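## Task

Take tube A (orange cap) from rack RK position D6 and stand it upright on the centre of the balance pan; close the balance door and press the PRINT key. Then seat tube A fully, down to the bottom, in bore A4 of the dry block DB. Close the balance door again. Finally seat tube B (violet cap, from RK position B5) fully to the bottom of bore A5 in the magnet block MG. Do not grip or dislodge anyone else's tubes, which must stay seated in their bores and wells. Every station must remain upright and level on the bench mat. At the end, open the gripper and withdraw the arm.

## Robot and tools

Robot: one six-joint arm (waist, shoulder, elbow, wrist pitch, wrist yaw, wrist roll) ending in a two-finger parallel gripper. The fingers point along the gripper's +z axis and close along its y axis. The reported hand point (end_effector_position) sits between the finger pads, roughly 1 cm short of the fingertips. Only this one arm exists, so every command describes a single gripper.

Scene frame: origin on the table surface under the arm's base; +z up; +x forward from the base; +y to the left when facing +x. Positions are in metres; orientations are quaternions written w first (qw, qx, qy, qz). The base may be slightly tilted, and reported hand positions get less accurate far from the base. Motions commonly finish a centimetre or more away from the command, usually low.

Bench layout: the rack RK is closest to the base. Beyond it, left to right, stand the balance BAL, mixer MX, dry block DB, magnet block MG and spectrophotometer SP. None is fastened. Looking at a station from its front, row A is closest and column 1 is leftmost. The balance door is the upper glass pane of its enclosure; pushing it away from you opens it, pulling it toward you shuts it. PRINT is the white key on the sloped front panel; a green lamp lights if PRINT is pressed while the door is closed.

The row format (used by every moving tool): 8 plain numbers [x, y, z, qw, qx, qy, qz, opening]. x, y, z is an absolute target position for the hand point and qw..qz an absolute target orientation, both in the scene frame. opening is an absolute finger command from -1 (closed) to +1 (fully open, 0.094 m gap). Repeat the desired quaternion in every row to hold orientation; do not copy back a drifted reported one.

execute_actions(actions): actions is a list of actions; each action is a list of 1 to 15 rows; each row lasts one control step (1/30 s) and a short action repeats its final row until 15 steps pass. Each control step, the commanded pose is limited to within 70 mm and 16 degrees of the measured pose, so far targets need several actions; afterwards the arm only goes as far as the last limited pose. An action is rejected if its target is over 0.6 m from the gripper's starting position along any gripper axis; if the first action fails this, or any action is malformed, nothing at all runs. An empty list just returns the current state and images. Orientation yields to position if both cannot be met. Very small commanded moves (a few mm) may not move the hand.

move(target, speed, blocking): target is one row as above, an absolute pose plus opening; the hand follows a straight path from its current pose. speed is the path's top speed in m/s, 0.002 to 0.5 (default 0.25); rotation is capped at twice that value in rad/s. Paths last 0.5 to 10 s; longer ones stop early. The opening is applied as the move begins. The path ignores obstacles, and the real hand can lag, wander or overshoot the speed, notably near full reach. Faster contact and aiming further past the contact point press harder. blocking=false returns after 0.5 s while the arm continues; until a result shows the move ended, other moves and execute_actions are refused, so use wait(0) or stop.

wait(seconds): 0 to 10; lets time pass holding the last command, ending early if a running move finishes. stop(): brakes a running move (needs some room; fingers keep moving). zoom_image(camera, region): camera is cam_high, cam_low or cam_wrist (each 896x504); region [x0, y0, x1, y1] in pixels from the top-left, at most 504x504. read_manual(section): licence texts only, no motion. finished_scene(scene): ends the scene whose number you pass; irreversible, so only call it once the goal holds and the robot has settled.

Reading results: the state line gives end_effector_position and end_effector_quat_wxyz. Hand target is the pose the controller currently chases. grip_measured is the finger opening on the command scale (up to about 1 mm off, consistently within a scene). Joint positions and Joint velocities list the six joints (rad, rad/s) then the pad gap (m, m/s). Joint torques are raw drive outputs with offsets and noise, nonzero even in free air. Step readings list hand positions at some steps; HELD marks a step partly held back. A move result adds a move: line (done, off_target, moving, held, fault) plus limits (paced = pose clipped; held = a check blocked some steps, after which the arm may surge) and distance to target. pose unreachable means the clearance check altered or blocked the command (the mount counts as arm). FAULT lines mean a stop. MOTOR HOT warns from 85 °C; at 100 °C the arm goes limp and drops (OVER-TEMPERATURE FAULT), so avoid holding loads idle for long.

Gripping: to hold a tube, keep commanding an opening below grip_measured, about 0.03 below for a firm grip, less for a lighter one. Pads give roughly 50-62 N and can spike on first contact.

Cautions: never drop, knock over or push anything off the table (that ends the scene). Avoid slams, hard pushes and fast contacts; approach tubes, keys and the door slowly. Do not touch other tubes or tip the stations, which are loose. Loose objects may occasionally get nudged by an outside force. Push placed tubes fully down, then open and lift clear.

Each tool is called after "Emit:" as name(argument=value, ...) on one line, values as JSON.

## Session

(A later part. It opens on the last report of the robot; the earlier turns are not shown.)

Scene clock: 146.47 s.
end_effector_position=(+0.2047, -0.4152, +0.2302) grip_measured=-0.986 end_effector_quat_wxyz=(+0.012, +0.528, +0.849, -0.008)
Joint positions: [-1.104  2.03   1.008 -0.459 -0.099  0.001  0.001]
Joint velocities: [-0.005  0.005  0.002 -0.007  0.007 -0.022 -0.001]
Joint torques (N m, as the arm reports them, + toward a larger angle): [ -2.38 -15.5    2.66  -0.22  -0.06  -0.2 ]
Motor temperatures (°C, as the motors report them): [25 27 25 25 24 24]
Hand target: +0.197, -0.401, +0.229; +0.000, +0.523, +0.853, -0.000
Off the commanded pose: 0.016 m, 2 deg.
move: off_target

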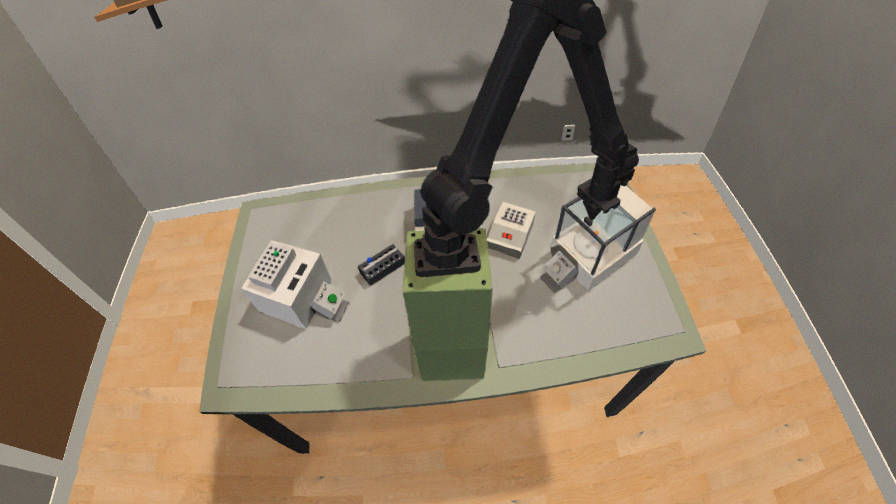

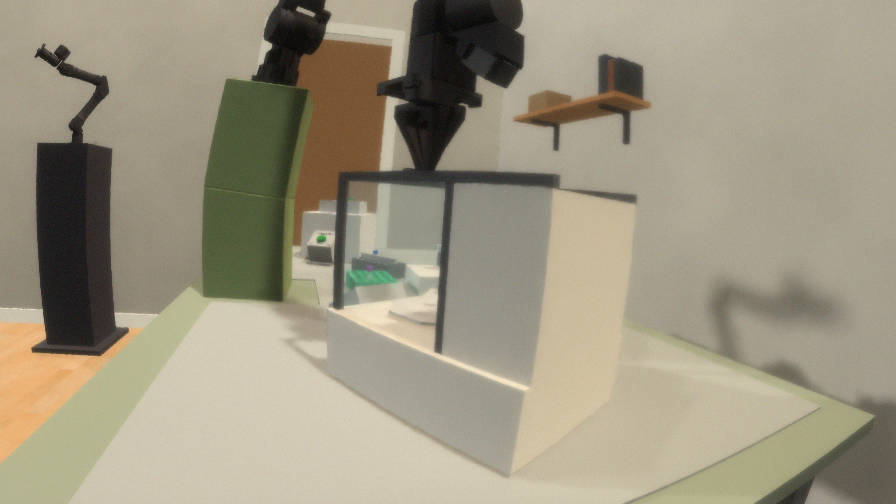

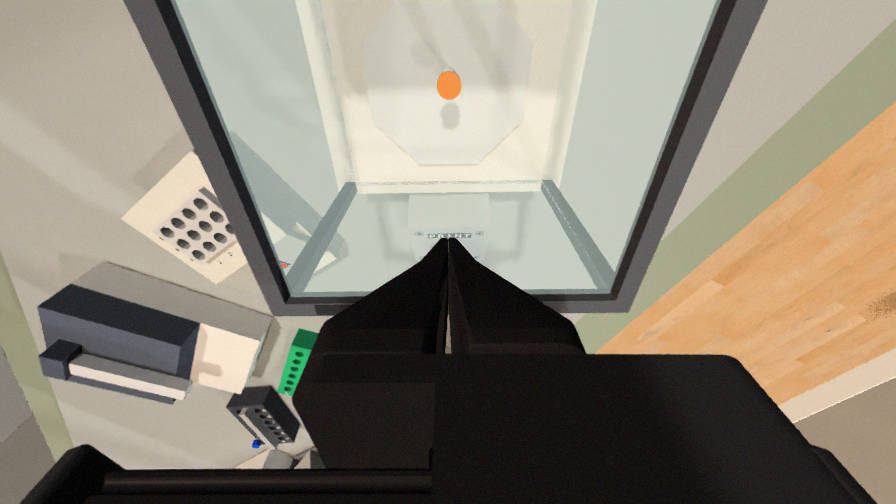

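Emit:
move(target=[0.207,-0.42,0.265,0,0.5225,0.8526,0,-1], speed=0.1)

Emit:
move(target=[0.15,-0.31,0.26,0.2564,0.4983,0.8131,-0.1571,-1])

Emit:
move(target=[0.152,-0.312,0.12,0.2564,0.4983,0.8131,-0.1571,-1], speed=0.15)

Scene clock: 153.93 s.
end_effector_position=(+0.2013, -0.4033, +0.2524) grip_measured=-0.986 end_effector_quat_wxyz=(-0.015, +0.527, +0.849, +0.009)
Joint positions: [-1.104  1.98   1.013 -0.578 -0.099 -0.006  0.001]
Joint velocities: [-0.005 -0.015 -0.007 -0.012 -0.007  0.007 -0.001]
Joint torques (N m, as the arm reports them, + toward a larger angle): [ -2.74 -16.13   7.63  -0.31  -0.06  -0.2 ]
Motor temperatures (°C, as the motors report them): [25 27 24 25 24 24]
Hand target: +0.207, -0.419, +0.265; +0.000, +0.523, +0.853, -0.000
Off the commanded pose: 0.022 m, 2 deg.
move: off_target

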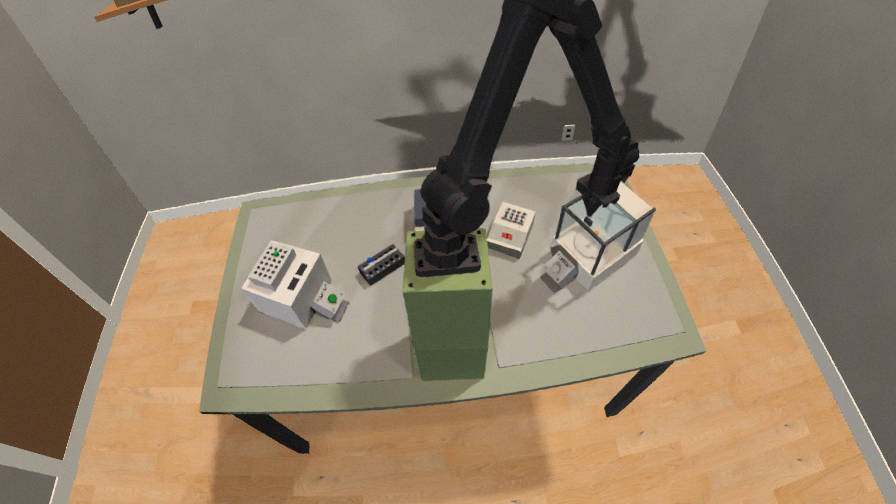

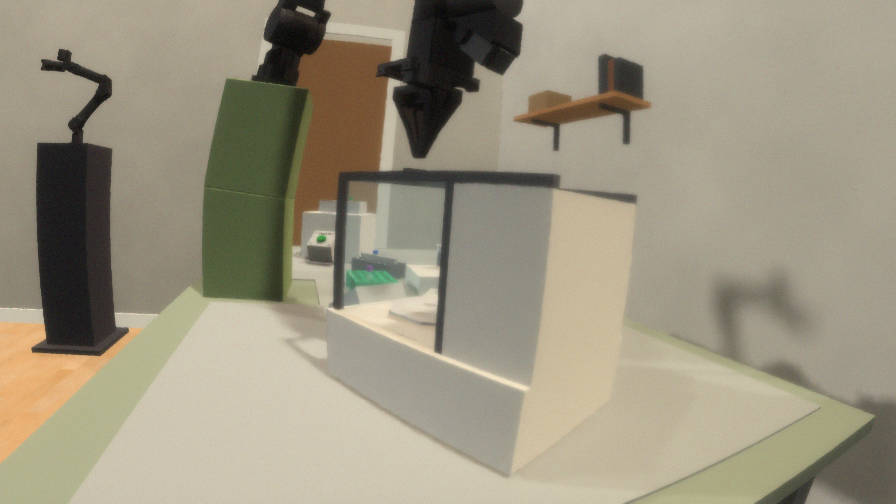

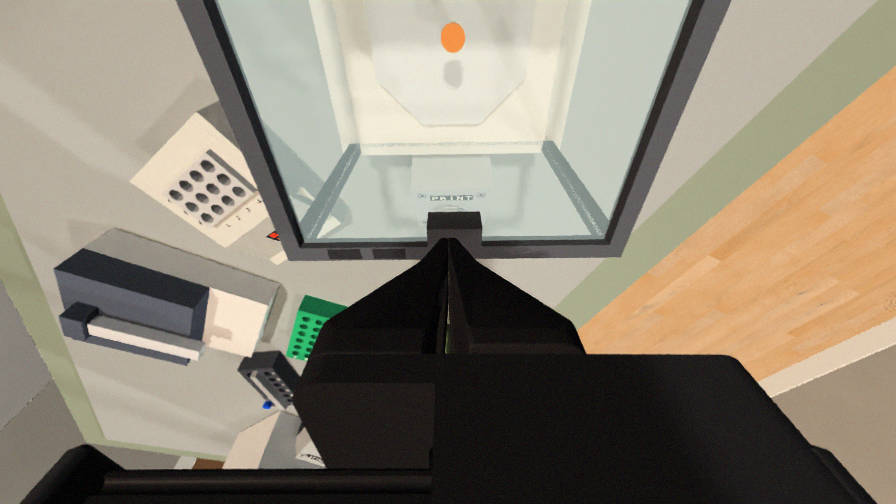

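Scene clock: 155.63 s.
end_effector_position=(+0.1565, -0.3112, +0.2641) grip_measured=-0.986 end_effector_quat_wxyz=(+0.259, +0.485, +0.820, -0.160)
Joint positions: [-1.107  1.887  0.307  0.692 -0.099  0.015  0.001]
Joint velocities: [ 0.005 -0.005  0.012  0.042  0.051  0.081  0.001]
Joint torques (N m, as the arm reports them, + toward a larger angle): [-2.45 -6.89  0.58  1.96  0.11  0.09]
Motor temperatures (°C, as the motors report them): [25 27 24 25 24 24]
Hand target: +0.150, -0.310, +0.259; +0.255, +0.497, +0.814, -0.159
Off the commanded pose: 0.008 m, 2 deg.
move: done

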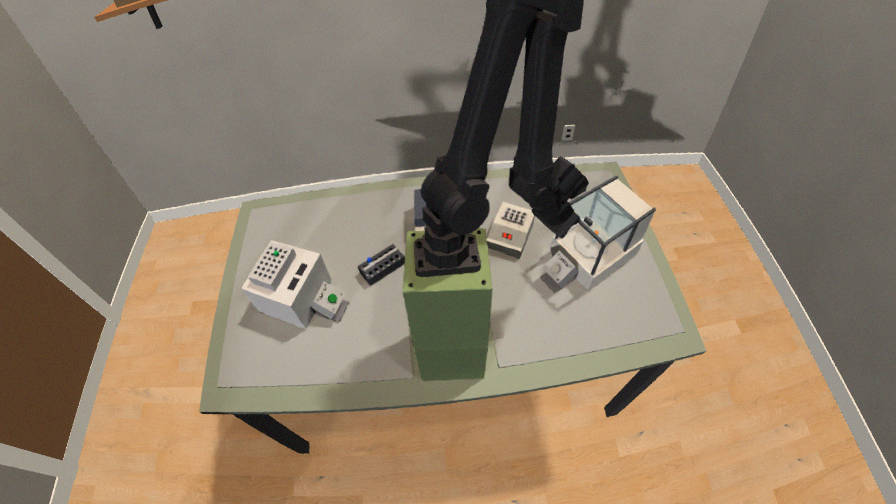

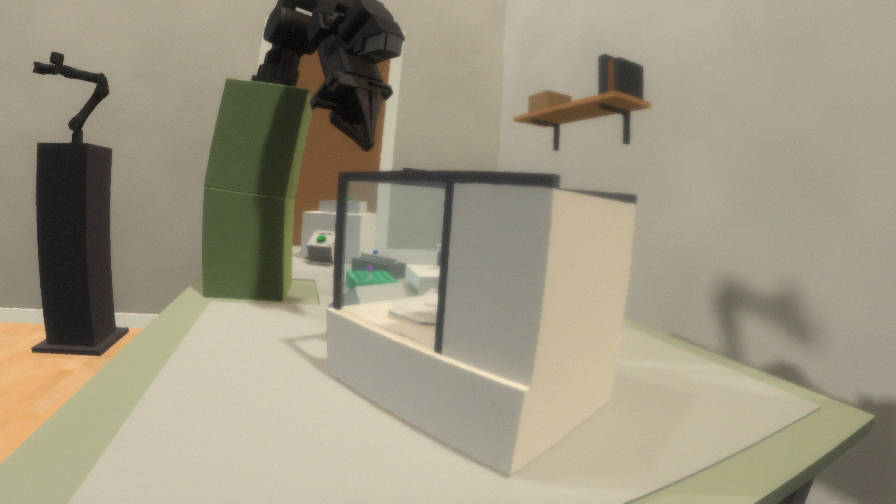

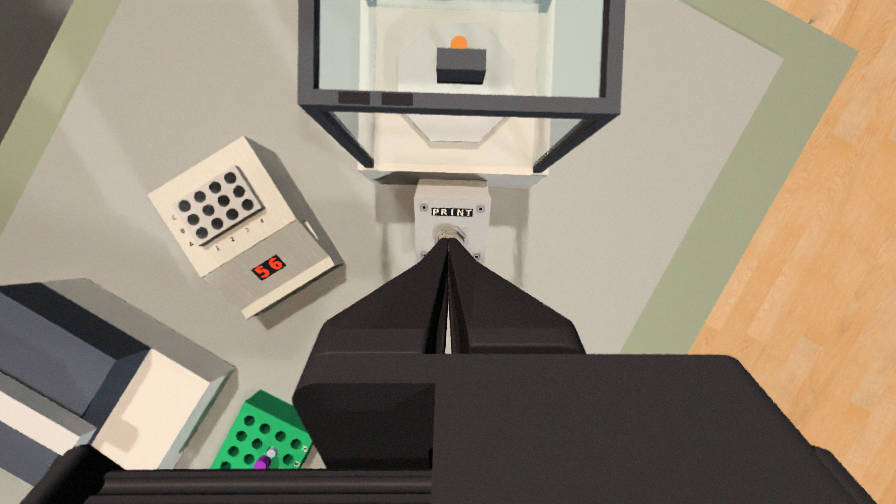

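Scene clock: 156.93 s.
end_effector_position=(+0.1501, -0.3147, +0.1235) grip_measured=-0.986 end_effector_quat_wxyz=(+0.254, +0.496, +0.815, -0.158)
Joint positions: [-1.074  2.517  0.522  1.097 -0.069  0.062  0.001]
Joint velocities: [ 0.005 -0.034 -0.002  0.002  0.022  0.081 -0.001]
Joint torques (N m, as the arm reports them, + toward a larger angle): [-0.96 -9.67 -2.49  2.03  0.13  0.1 ]
Motor temperatures (°C, as the motors report them): [25 27 24 25 24 24]
Hand target: +0.152, -0.312, +0.119; +0.256, +0.498, +0.813, -0.157
Off the commanded pose: 0.005 m, 0 deg.
move: done

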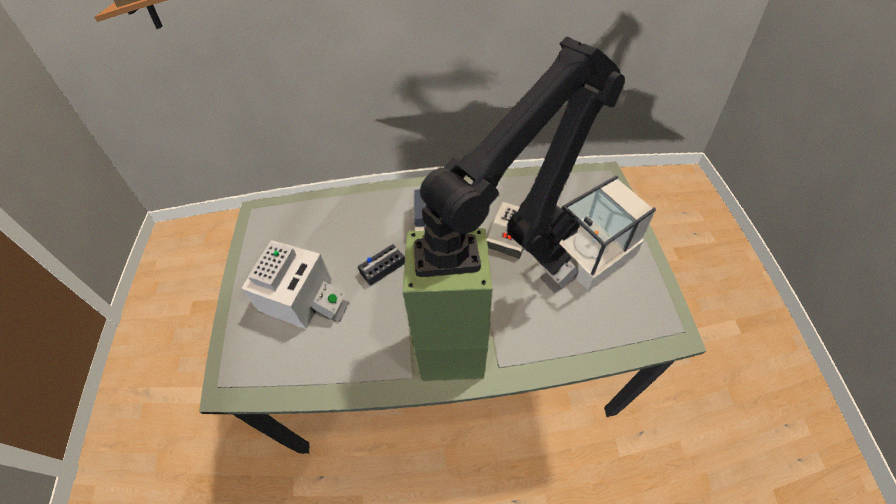

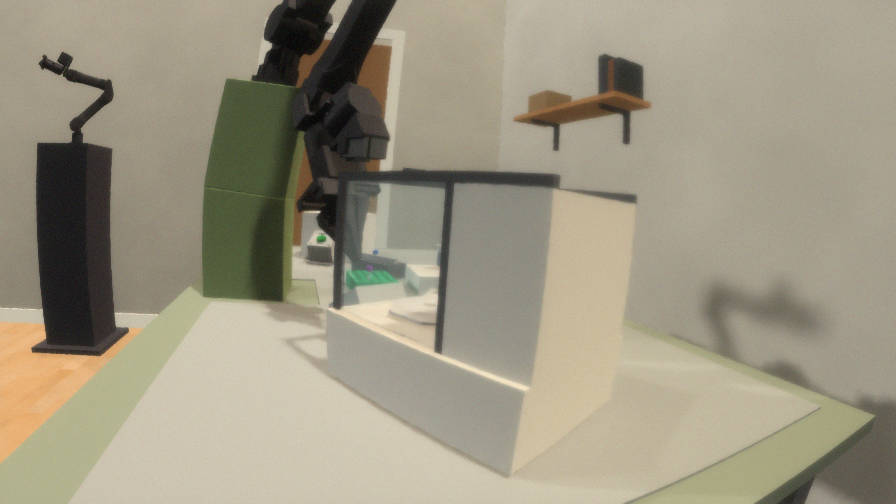

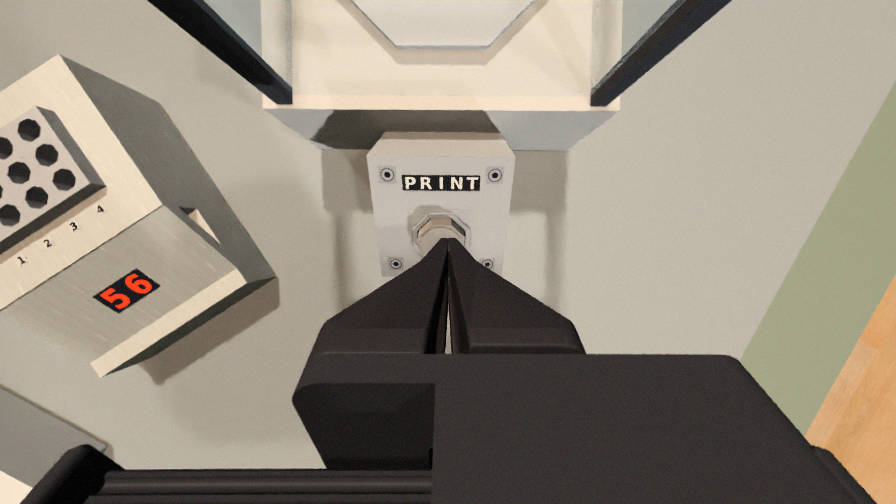

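Emit:
move(target=[0.159,-0.318,0.082,0.2564,0.4983,0.8131,-0.1571,-1], speed=0.03)

Scene clock: 163.03 s.
end_effector_position=(+0.1590, -0.3251, +0.0931) grip_measured=-0.986 end_effector_quat_wxyz=(+0.260, +0.495, +0.813, -0.163)
Joint positions: [-1.05   2.607  0.609  1.116 -0.051  0.082  0.001]
Joint velocities: [ 0.005 -0.005 -0.002  0.002 -0.066 -0.022  0.   ]
Joint torques (N m, as the arm reports them, + toward a larger angle): [-0.97 -8.99 -2.09  1.86  0.11  0.1 ]
Motor temperatures (°C, as the motors report them): [25 27 24 25 24 24]
Hand target: +0.159, -0.318, +0.082; +0.256, +0.498, +0.813, -0.157
Off the commanded pose: 0.013 m, 1 deg.
move: off_target

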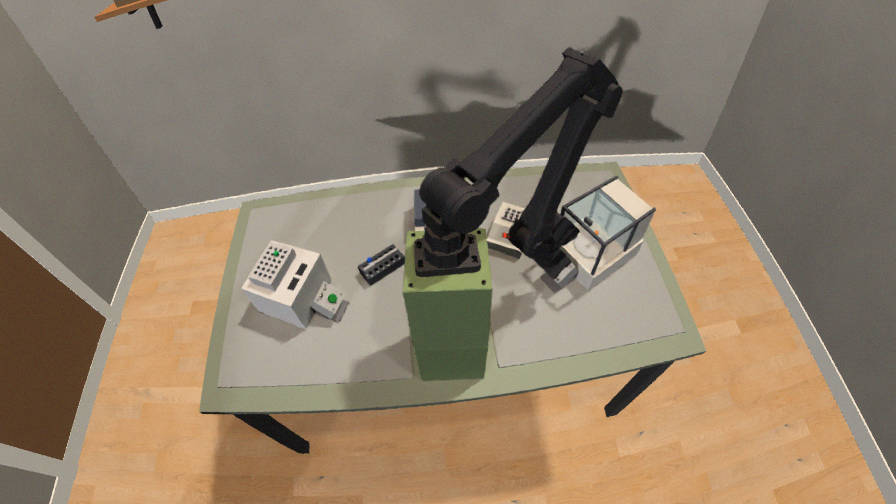

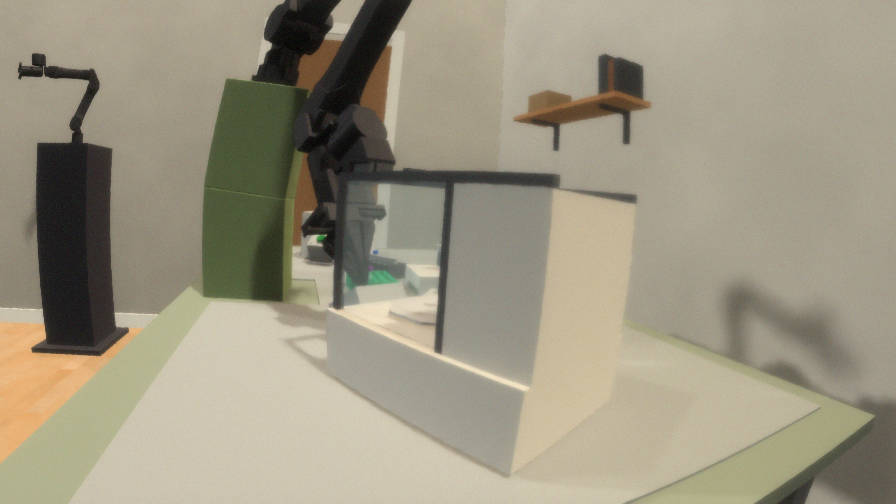

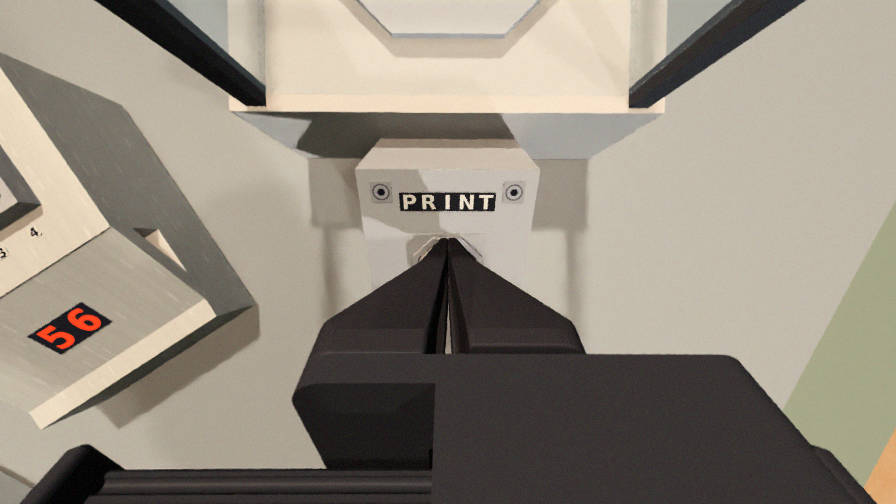

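Emit:
execute_actions(actions=[[[0.159,-0.318,0.081,0.2564,0.4983,0.8131,-0.1571,-1],[0.1588,-0.3176,0.080,0.2564,0.4983,0.8131,-0.1571,-1],[0.1586,-0.3172,0.079,0.2564,0.4983,0.8131,-0.1571,-1],[0.1584,-0.3168,0.078,0.2564,0.4983,0.8131,-0.1571,-1],[0.1582,-0.3164,0.077,0.2564,0.4983,0.8131,-0.1571,-1],[0.158,-0.316,0.076,0.2564,0.4983,0.8131,-0.1571,-1],[0.158,-0.316,0.075,0.2564,0.4983,0.8131,-0.1571,-1],[0.158,-0.316,0.074,0.2564,0.4983,0.8131,-0.1571,-1],[0.158,-0.316,0.073,0.2564,0.4983,0.8131,-0.1571,-1],[0.158,-0.316,0.072,0.2564,0.4983,0.8131,-0.1571,-1]]])

Scene clock: 168.37 s.
end_effector_position=(+0.1598, -0.3266, +0.0894) grip_measured=-0.986 end_effector_quat_wxyz=(+0.267, +0.494, +0.810, -0.167)
Joint positions: [-1.048  2.63   0.619  1.147 -0.048  0.086  0.001]
Joint velocities: [-0.005  0.015  0.002 -0.007 -0.022 -0.022 -0.   ]
Joint torques (N m, as the arm reports them, + toward a larger angle): [-0.82 -7.9  -1.47  1.32  0.1   0.1 ]
Motor temperatures (°C, as the motors report them): [25 27 24 25 24 24]
Hand target: +0.158, -0.316, +0.073; +0.256, +0.498, +0.813, -0.157
Off the commanded pose: 0.020 m, 2 deg.
Step readings (end_effector_position):
0: (+0.1590, -0.3251, +0.0931)
1: (+0.1590, -0.3251, +0.0930)
2: (+0.1590, -0.3250, +0.0930)
4: (+0.1590, -0.3250, +0.0927)
8: (+0.1594, -0.3258, +0.0910)
15: end_effector_position above

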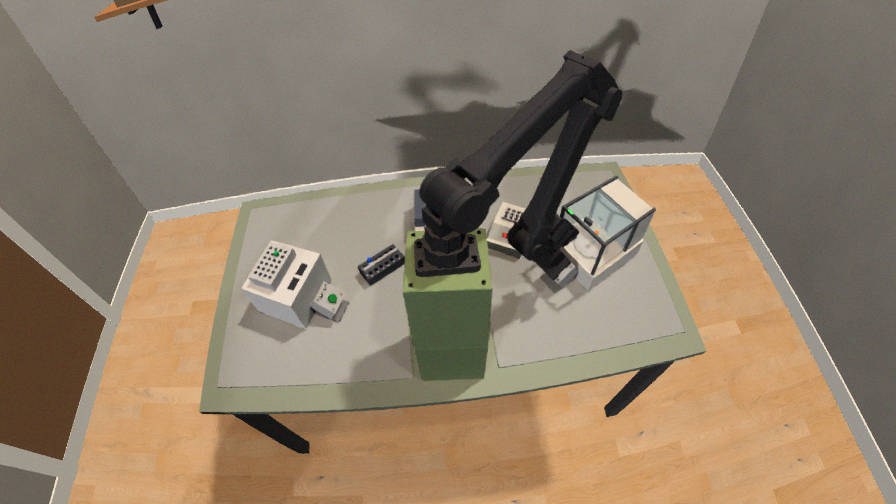

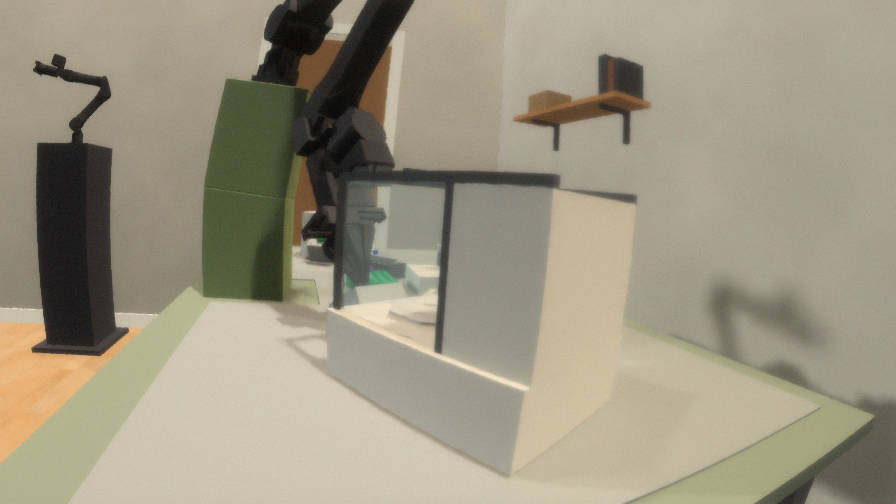

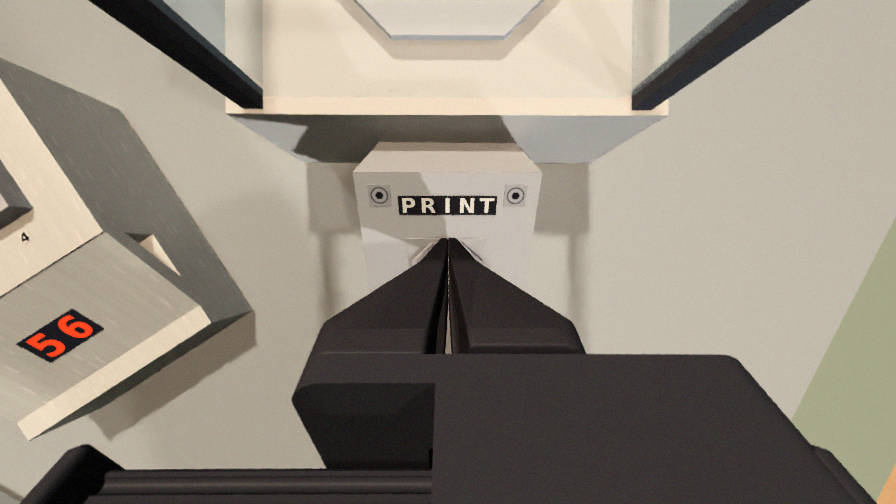

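Emit:
move(target=[0.15,-0.31,0.25,0.2564,0.4983,0.8131,-0.1571,-1], speed=0.2)

Emit:
move(target=[0.176,-0.361,0.222,0,0.5225,0.8526,0,-1], speed=0.2)

Scene clock: 173.87 s.
end_effector_position=(+0.1536, -0.3115, +0.2521) grip_measured=-0.986 end_effector_quat_wxyz=(+0.263, +0.500, +0.810, -0.158)
Joint positions: [-1.109  1.959  0.313  0.762 -0.094  0.051  0.001]
Joint velocities: [-0.024  0.015  0.002  0.007 -0.037  0.037 -0.001]
Joint torques (N m, as the arm reports them, + toward a larger angle): [-2.3  -9.03 -0.16  0.99 -0.14 -0.21]
Motor temperatures (°C, as the motors report them): [25 27 24 25 24 24]
Hand target: +0.149, -0.309, +0.251; +0.256, +0.498, +0.813, -0.157
Off the commanded pose: 0.004 m, 1 deg.
move: done

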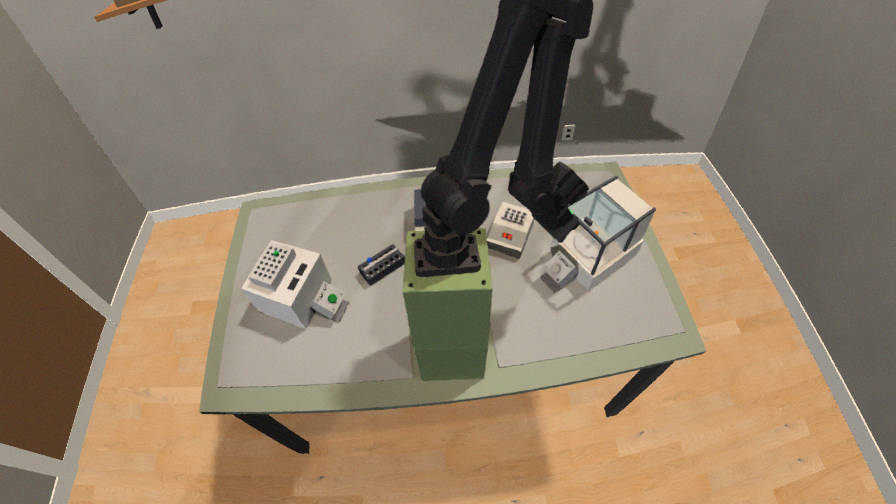

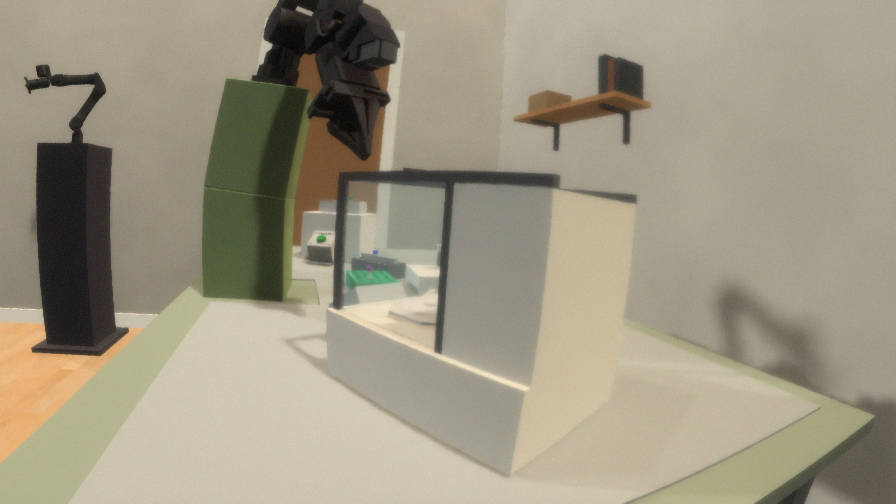

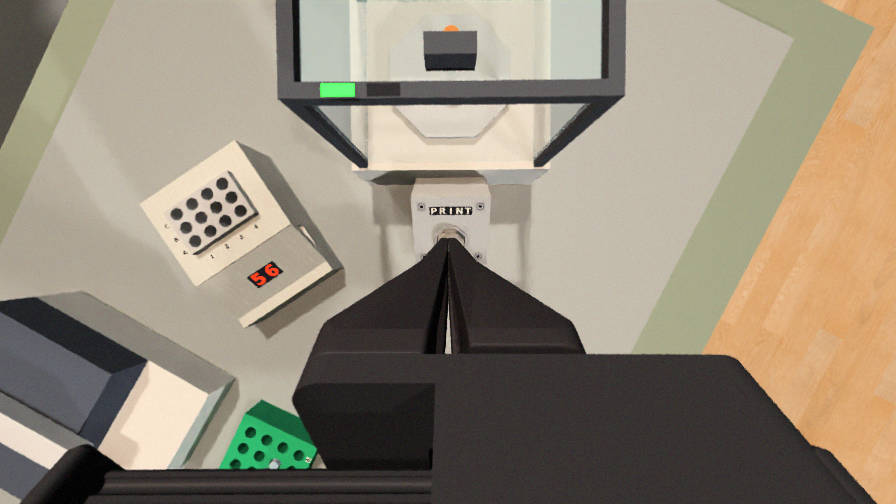

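Scene clock: 175.87 s.
end_effector_position=(+0.1765, -0.3601, +0.2308) grip_measured=-0.986 end_effector_quat_wxyz=(+0.009, +0.529, +0.849, -0.004)
Joint positions: [-1.109  1.955  0.826 -0.362 -0.103 -0.003  0.001]
Joint velocities: [-0.015 -0.005 -0.007 -0.007  0.037 -0.022 -0.001]
Joint torques (N m, as the arm reports them, + toward a larger angle): [ -2.06 -11.     5.8   -0.28  -0.09  -0.16]
Motor temperatures (°C, as the motors report them): [25 27 24 25 24 24]
Hand target: +0.176, -0.361, +0.223; +0.002, +0.523, +0.852, +0.001
Off the commanded pose: 0.009 m, 1 deg.
move: done

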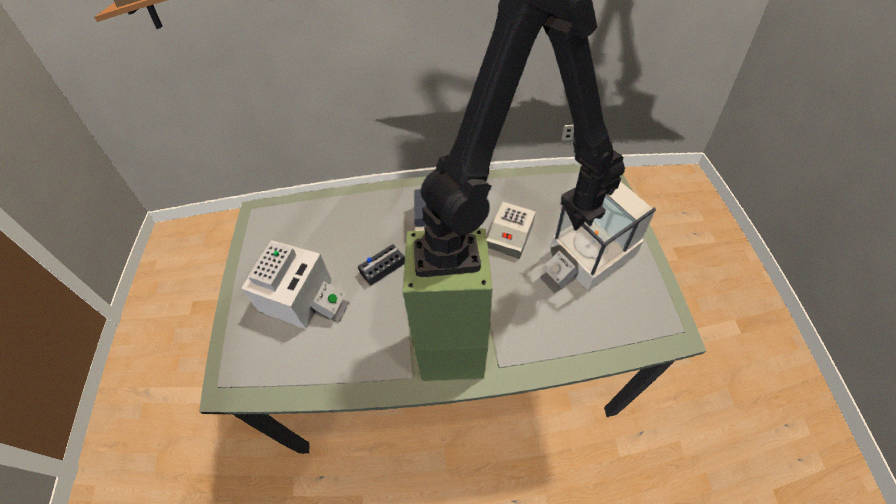

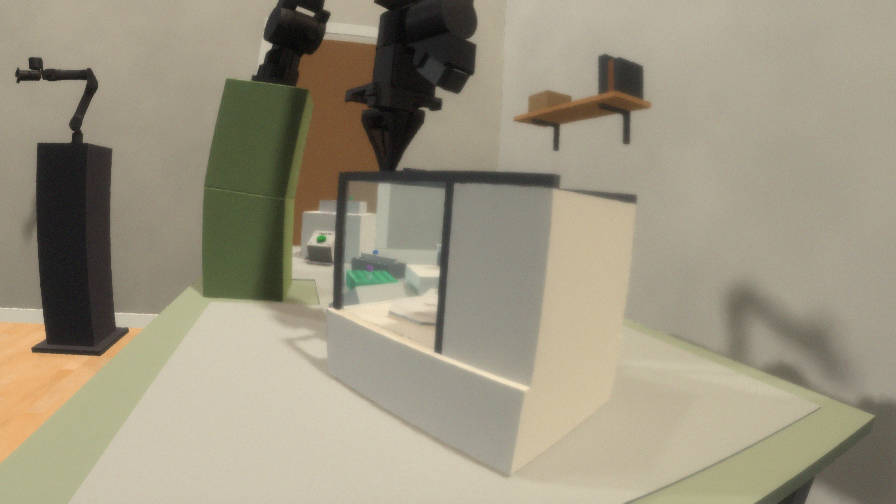

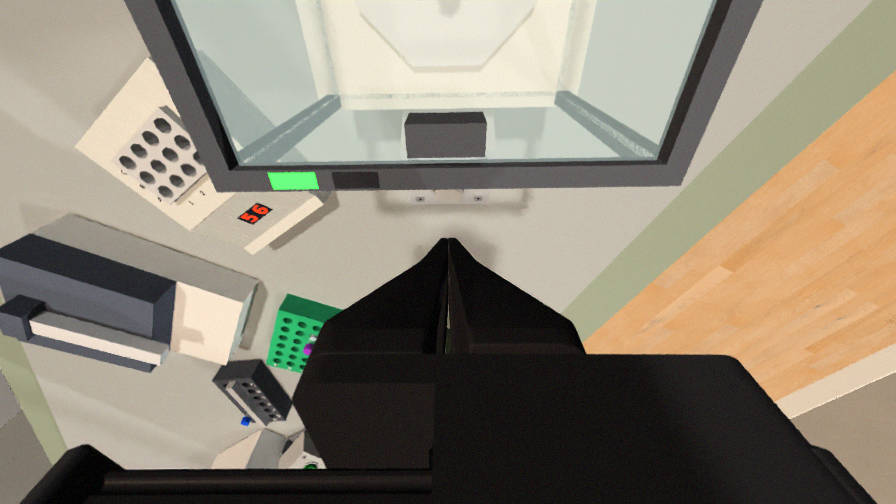

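Emit:
execute_actions(actions=[[[0.177,-0.363,0.222,0,0.5225,0.8526,0,-1],[0.178,-0.365,0.222,0,0.5225,0.8526,0,-1],[0.179,-0.367,0.222,0,0.5225,0.8526,0,-1],[0.18,-0.369,0.222,0,0.5225,0.8526,0,-1],[0.181,-0.371,0.222,0,0.5225,0.8526,0,-1],[0.182,-0.373,0.222,0,0.5225,0.8526,0,-1],[0.183,-0.375,0.222,0,0.5225,0.8526,0,-1],[0.184,-0.377,0.222,0,0.5225,0.8526,0,-1],[0.185,-0.379,0.222,0,0.5225,0.8526,0,-1],[0.186,-0.381,0.222,0,0.5225,0.8526,0,-1],[0.187,-0.383,0.222,0,0.5225,0.8526,0,-1],[0.188,-0.385,0.222,0,0.5225,0.8526,0,-1],[0.189,-0.387,0.222,0,0.5225,0.8526,0,-1],[0.19,-0.389,0.222,0,0.5225,0.8526,0,-1],[0.191,-0.39,0.222,0,0.5225,0.8526,0,-1]],
[[0.192,-0.392,0.222,0,0.5225,0.8526,0,-1],[0.193,-0.394,0.222,0,0.5225,0.8526,0,-1],[0.194,-0.396,0.222,0,0.5225,0.8526,0,-1],[0.195,-0.398,0.221,0,0.5225,0.8526,0,-1],[0.196,-0.4,0.221,0,0.5225,0.8526,0,-1],[0.197,-0.402,0.221,0,0.5225,0.8526,0,-1],[0.198,-0.404,0.221,0,0.5225,0.8526,0,-1],[0.199,-0.406,0.221,0,0.5225,0.8526,0,-1],[0.2,-0.408,0.221,0,0.5225,0.8526,0,-1],[0.201,-0.41,0.22,0,0.5225,0.8526,0,-1],[0.202,-0.412,0.22,0,0.5225,0.8526,0,-1],[0.203,-0.414,0.22,0,0.5225,0.8526,0,-1],[0.204,-0.416,0.22,0,0.5225,0.8526,0,-1],[0.205,-0.418,0.22,0,0.5225,0.8526,0,-1],[0.206,-0.42,0.22,0,0.5225,0.8526,0,-1]],
[[0.207,-0.422,0.22,0,0.5225,0.8526,0,-1],[0.208,-0.424,0.22,0,0.5225,0.8526,0,-1],[0.209,-0.426,0.22,0,0.5225,0.8526,0,-1],[0.21,-0.428,0.22,0,0.5225,0.8526,0,-1],[0.211,-0.43,0.22,0,0.5225,0.8526,0,-1],[0.212,-0.432,0.22,0,0.5225,0.8526,0,-1],[0.213,-0.434,0.22,0,0.5225,0.8526,0,-1],[0.214,-0.436,0.22,0,0.5225,0.8526,0,-1],[0.215,-0.438,0.22,0,0.5225,0.8526,0,-1],[0.216,-0.44,0.22,0,0.5225,0.8526,0,-1],[0.217,-0.442,0.22,0,0.5225,0.8526,0,-1],[0.218,-0.444,0.22,0,0.5225,0.8526,0,-1],[0.219,-0.446,0.22,0,0.5225,0.8526,0,-1],[0.22,-0.448,0.22,0,0.5225,0.8526,0,-1],[0.221,-0.449,0.22,0,0.5225,0.8526,0,-1]],
[[0.222,-0.451,0.22,0,0.5225,0.8526,0,-1],[0.223,-0.453,0.22,0,0.5225,0.8526,0,-1],[0.224,-0.455,0.22,0,0.5225,0.8526,0,-1],[0.225,-0.457,0.22,0,0.5225,0.8526,0,-1],[0.226,-0.459,0.22,0,0.5225,0.8526,0,-1],[0.227,-0.461,0.22,0,0.5225,0.8526,0,-1],[0.228,-0.463,0.22,0,0.5225,0.8526,0,-1],[0.229,-0.465,0.22,0,0.5225,0.8526,0,-1],[0.23,-0.467,0.22,0,0.5225,0.8526,0,-1],[0.231,-0.469,0.22,0,0.5225,0.8526,0,-1],[0.232,-0.471,0.22,0,0.5225,0.8526,0,-1],[0.233,-0.473,0.22,0,0.5225,0.8526,0,-1],[0.234,-0.475,0.22,0,0.5225,0.8526,0,-1],[0.235,-0.477,0.22,0,0.5225,0.8526,0,-1],[0.236,-0.479,0.22,0,0.5225,0.8526,0,-1]],
[[0.237,-0.481,0.22,0,0.5225,0.8526,0,-1],[0.238,-0.483,0.22,0,0.5225,0.8526,0,-1],[0.239,-0.485,0.22,0,0.5225,0.8526,0,-1],[0.24,-0.487,0.22,0,0.5225,0.8526,0,-1],[0.241,-0.489,0.22,0,0.5225,0.8526,0,-1],[0.242,-0.491,0.22,0,0.5225,0.8526,0,-1],[0.243,-0.493,0.22,0,0.5225,0.8526,0,-1],[0.244,-0.495,0.22,0,0.5225,0.8526,0,-1],[0.245,-0.497,0.22,0,0.5225,0.8526,0,-1],[0.246,-0.499,0.22,0,0.5225,0.8526,0,-1],[0.247,-0.501,0.22,0,0.5225,0.8526,0,-1],[0.248,-0.503,0.22,0,0.5225,0.8526,0,-1],[0.249,-0.505,0.22,0,0.5225,0.8526,0,-1],[0.25,-0.507,0.22,0,0.5225,0.8526,0,-1],[0.251,-0.508,0.22,0,0.5225,0.8526,0,-1]],
[[0.252,-0.51,0.22,0,0.5225,0.8526,0,-1]]])

Scene clock: 204.77 s.
end_effector_position=(+0.2430, -0.4965, +0.2323) grip_measured=-0.986 end_effector_quat_wxyz=(-0.004, +0.530, +0.848, +0.004)
Joint positions: [-1.109  2.171  1.339 -0.688 -0.103 -0.003  0.001]
Joint velocities: [-0.005 -0.015 -0.007 -0.002 -0.007 -0.007 -0.   ]
Joint torques (N m, as the arm reports them, + toward a larger angle): [ -2.08 -14.68  10.8    0.36   0.07  -0.13]
Motor temperatures (°C, as the motors report them): [25 27 24 25 24 24]
Hand target: +0.252, -0.509, +0.221; +0.000, +0.523, +0.853, -0.000
Off the commanded pose: 0.020 m, 1 deg.
Step readings (end_effector_position; steps 1 to 15: 1st action; 16 to 30: 2nd action; 31 to 45: 3rd action; 46 to 60: 4th action; 61 to 75: 5th action; 76 to 90: 6th action):
0: (+0.1765, -0.3600, +0.2308)
1: (+0.1764, -0.3600, +0.2308)
2: (+0.1764, -0.3599, +0.2309)
4: (+0.1768, -0.3606, +0.2308)
8: (+0.1806, -0.3685, +0.2308)
15: (+0.1891, -0.3856, +0.2327)
16: (+0.1899, -0.3873, +0.2327)
17: (+0.1908, -0.3891, +0.2328)
19: (+0.1916, -0.3906, +0.2327)
23: (+0.1926, -0.3932, +0.2307)
30: (+0.1990, -0.4064, +0.2304)
31: (+0.2002, -0.4089, +0.2304)
32: (+0.2015, -0.4116, +0.2305)
34: (+0.2037, -0.4161, +0.2306)
38: (+0.2075, -0.4239, +0.2308)
45: (+0.2139, -0.4371, +0.2310)
46: (+0.2150, -0.4391, +0.2311)
47: (+0.2158, -0.4409, +0.2312)
49: (+0.2176, -0.4445, +0.2313)
53: (+0.2213, -0.4522, +0.2314)
60: (+0.2281, -0.4661, +0.2318)
61: (+0.2291, -0.4681, +0.2318)
62: (+0.2301, -0.4701, +0.2318)
64: (+0.2321, -0.4742, +0.2320)
68: (+0.2360, -0.4822, +0.2321)
75: (+0.2428, -0.4960, +0.2326)
76: (+0.2431, -0.4967, +0.2325)
77: (+0.2431, -0.4967, +0.2325)
79: (+0.2429, -0.4965, +0.2322)
83: (+0.2430, -0.4966, +0.2323)
90: end_effector_position above

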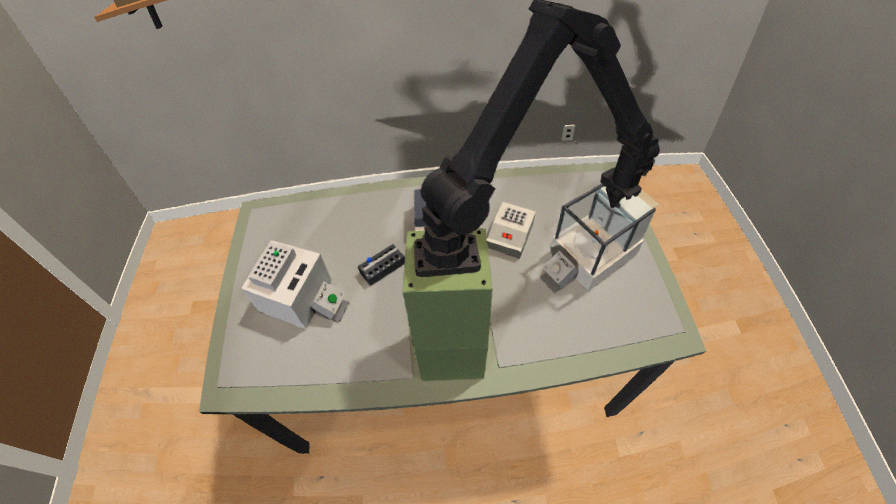

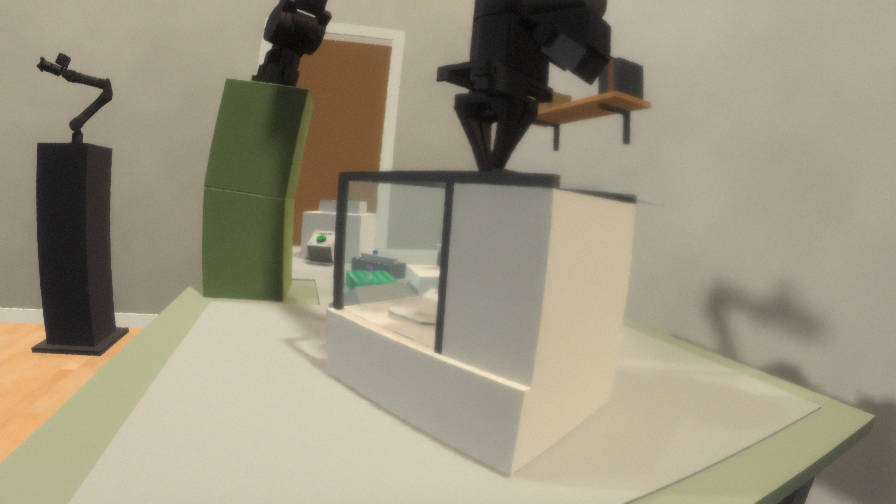

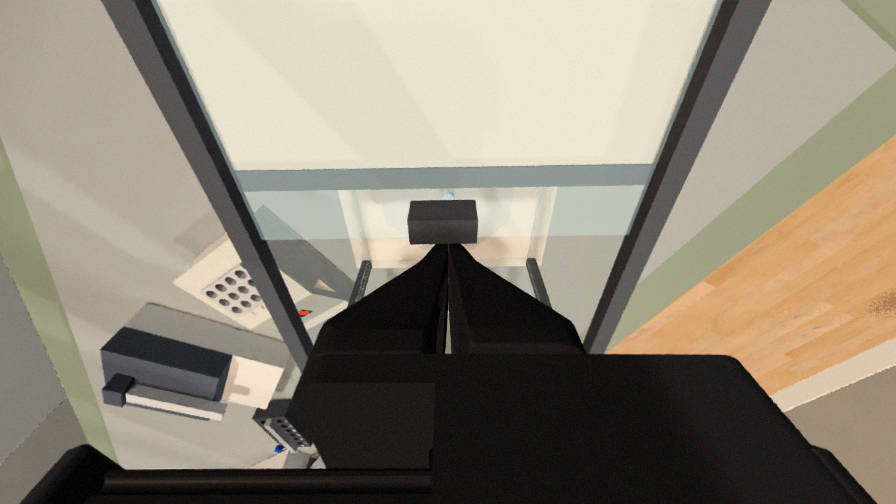

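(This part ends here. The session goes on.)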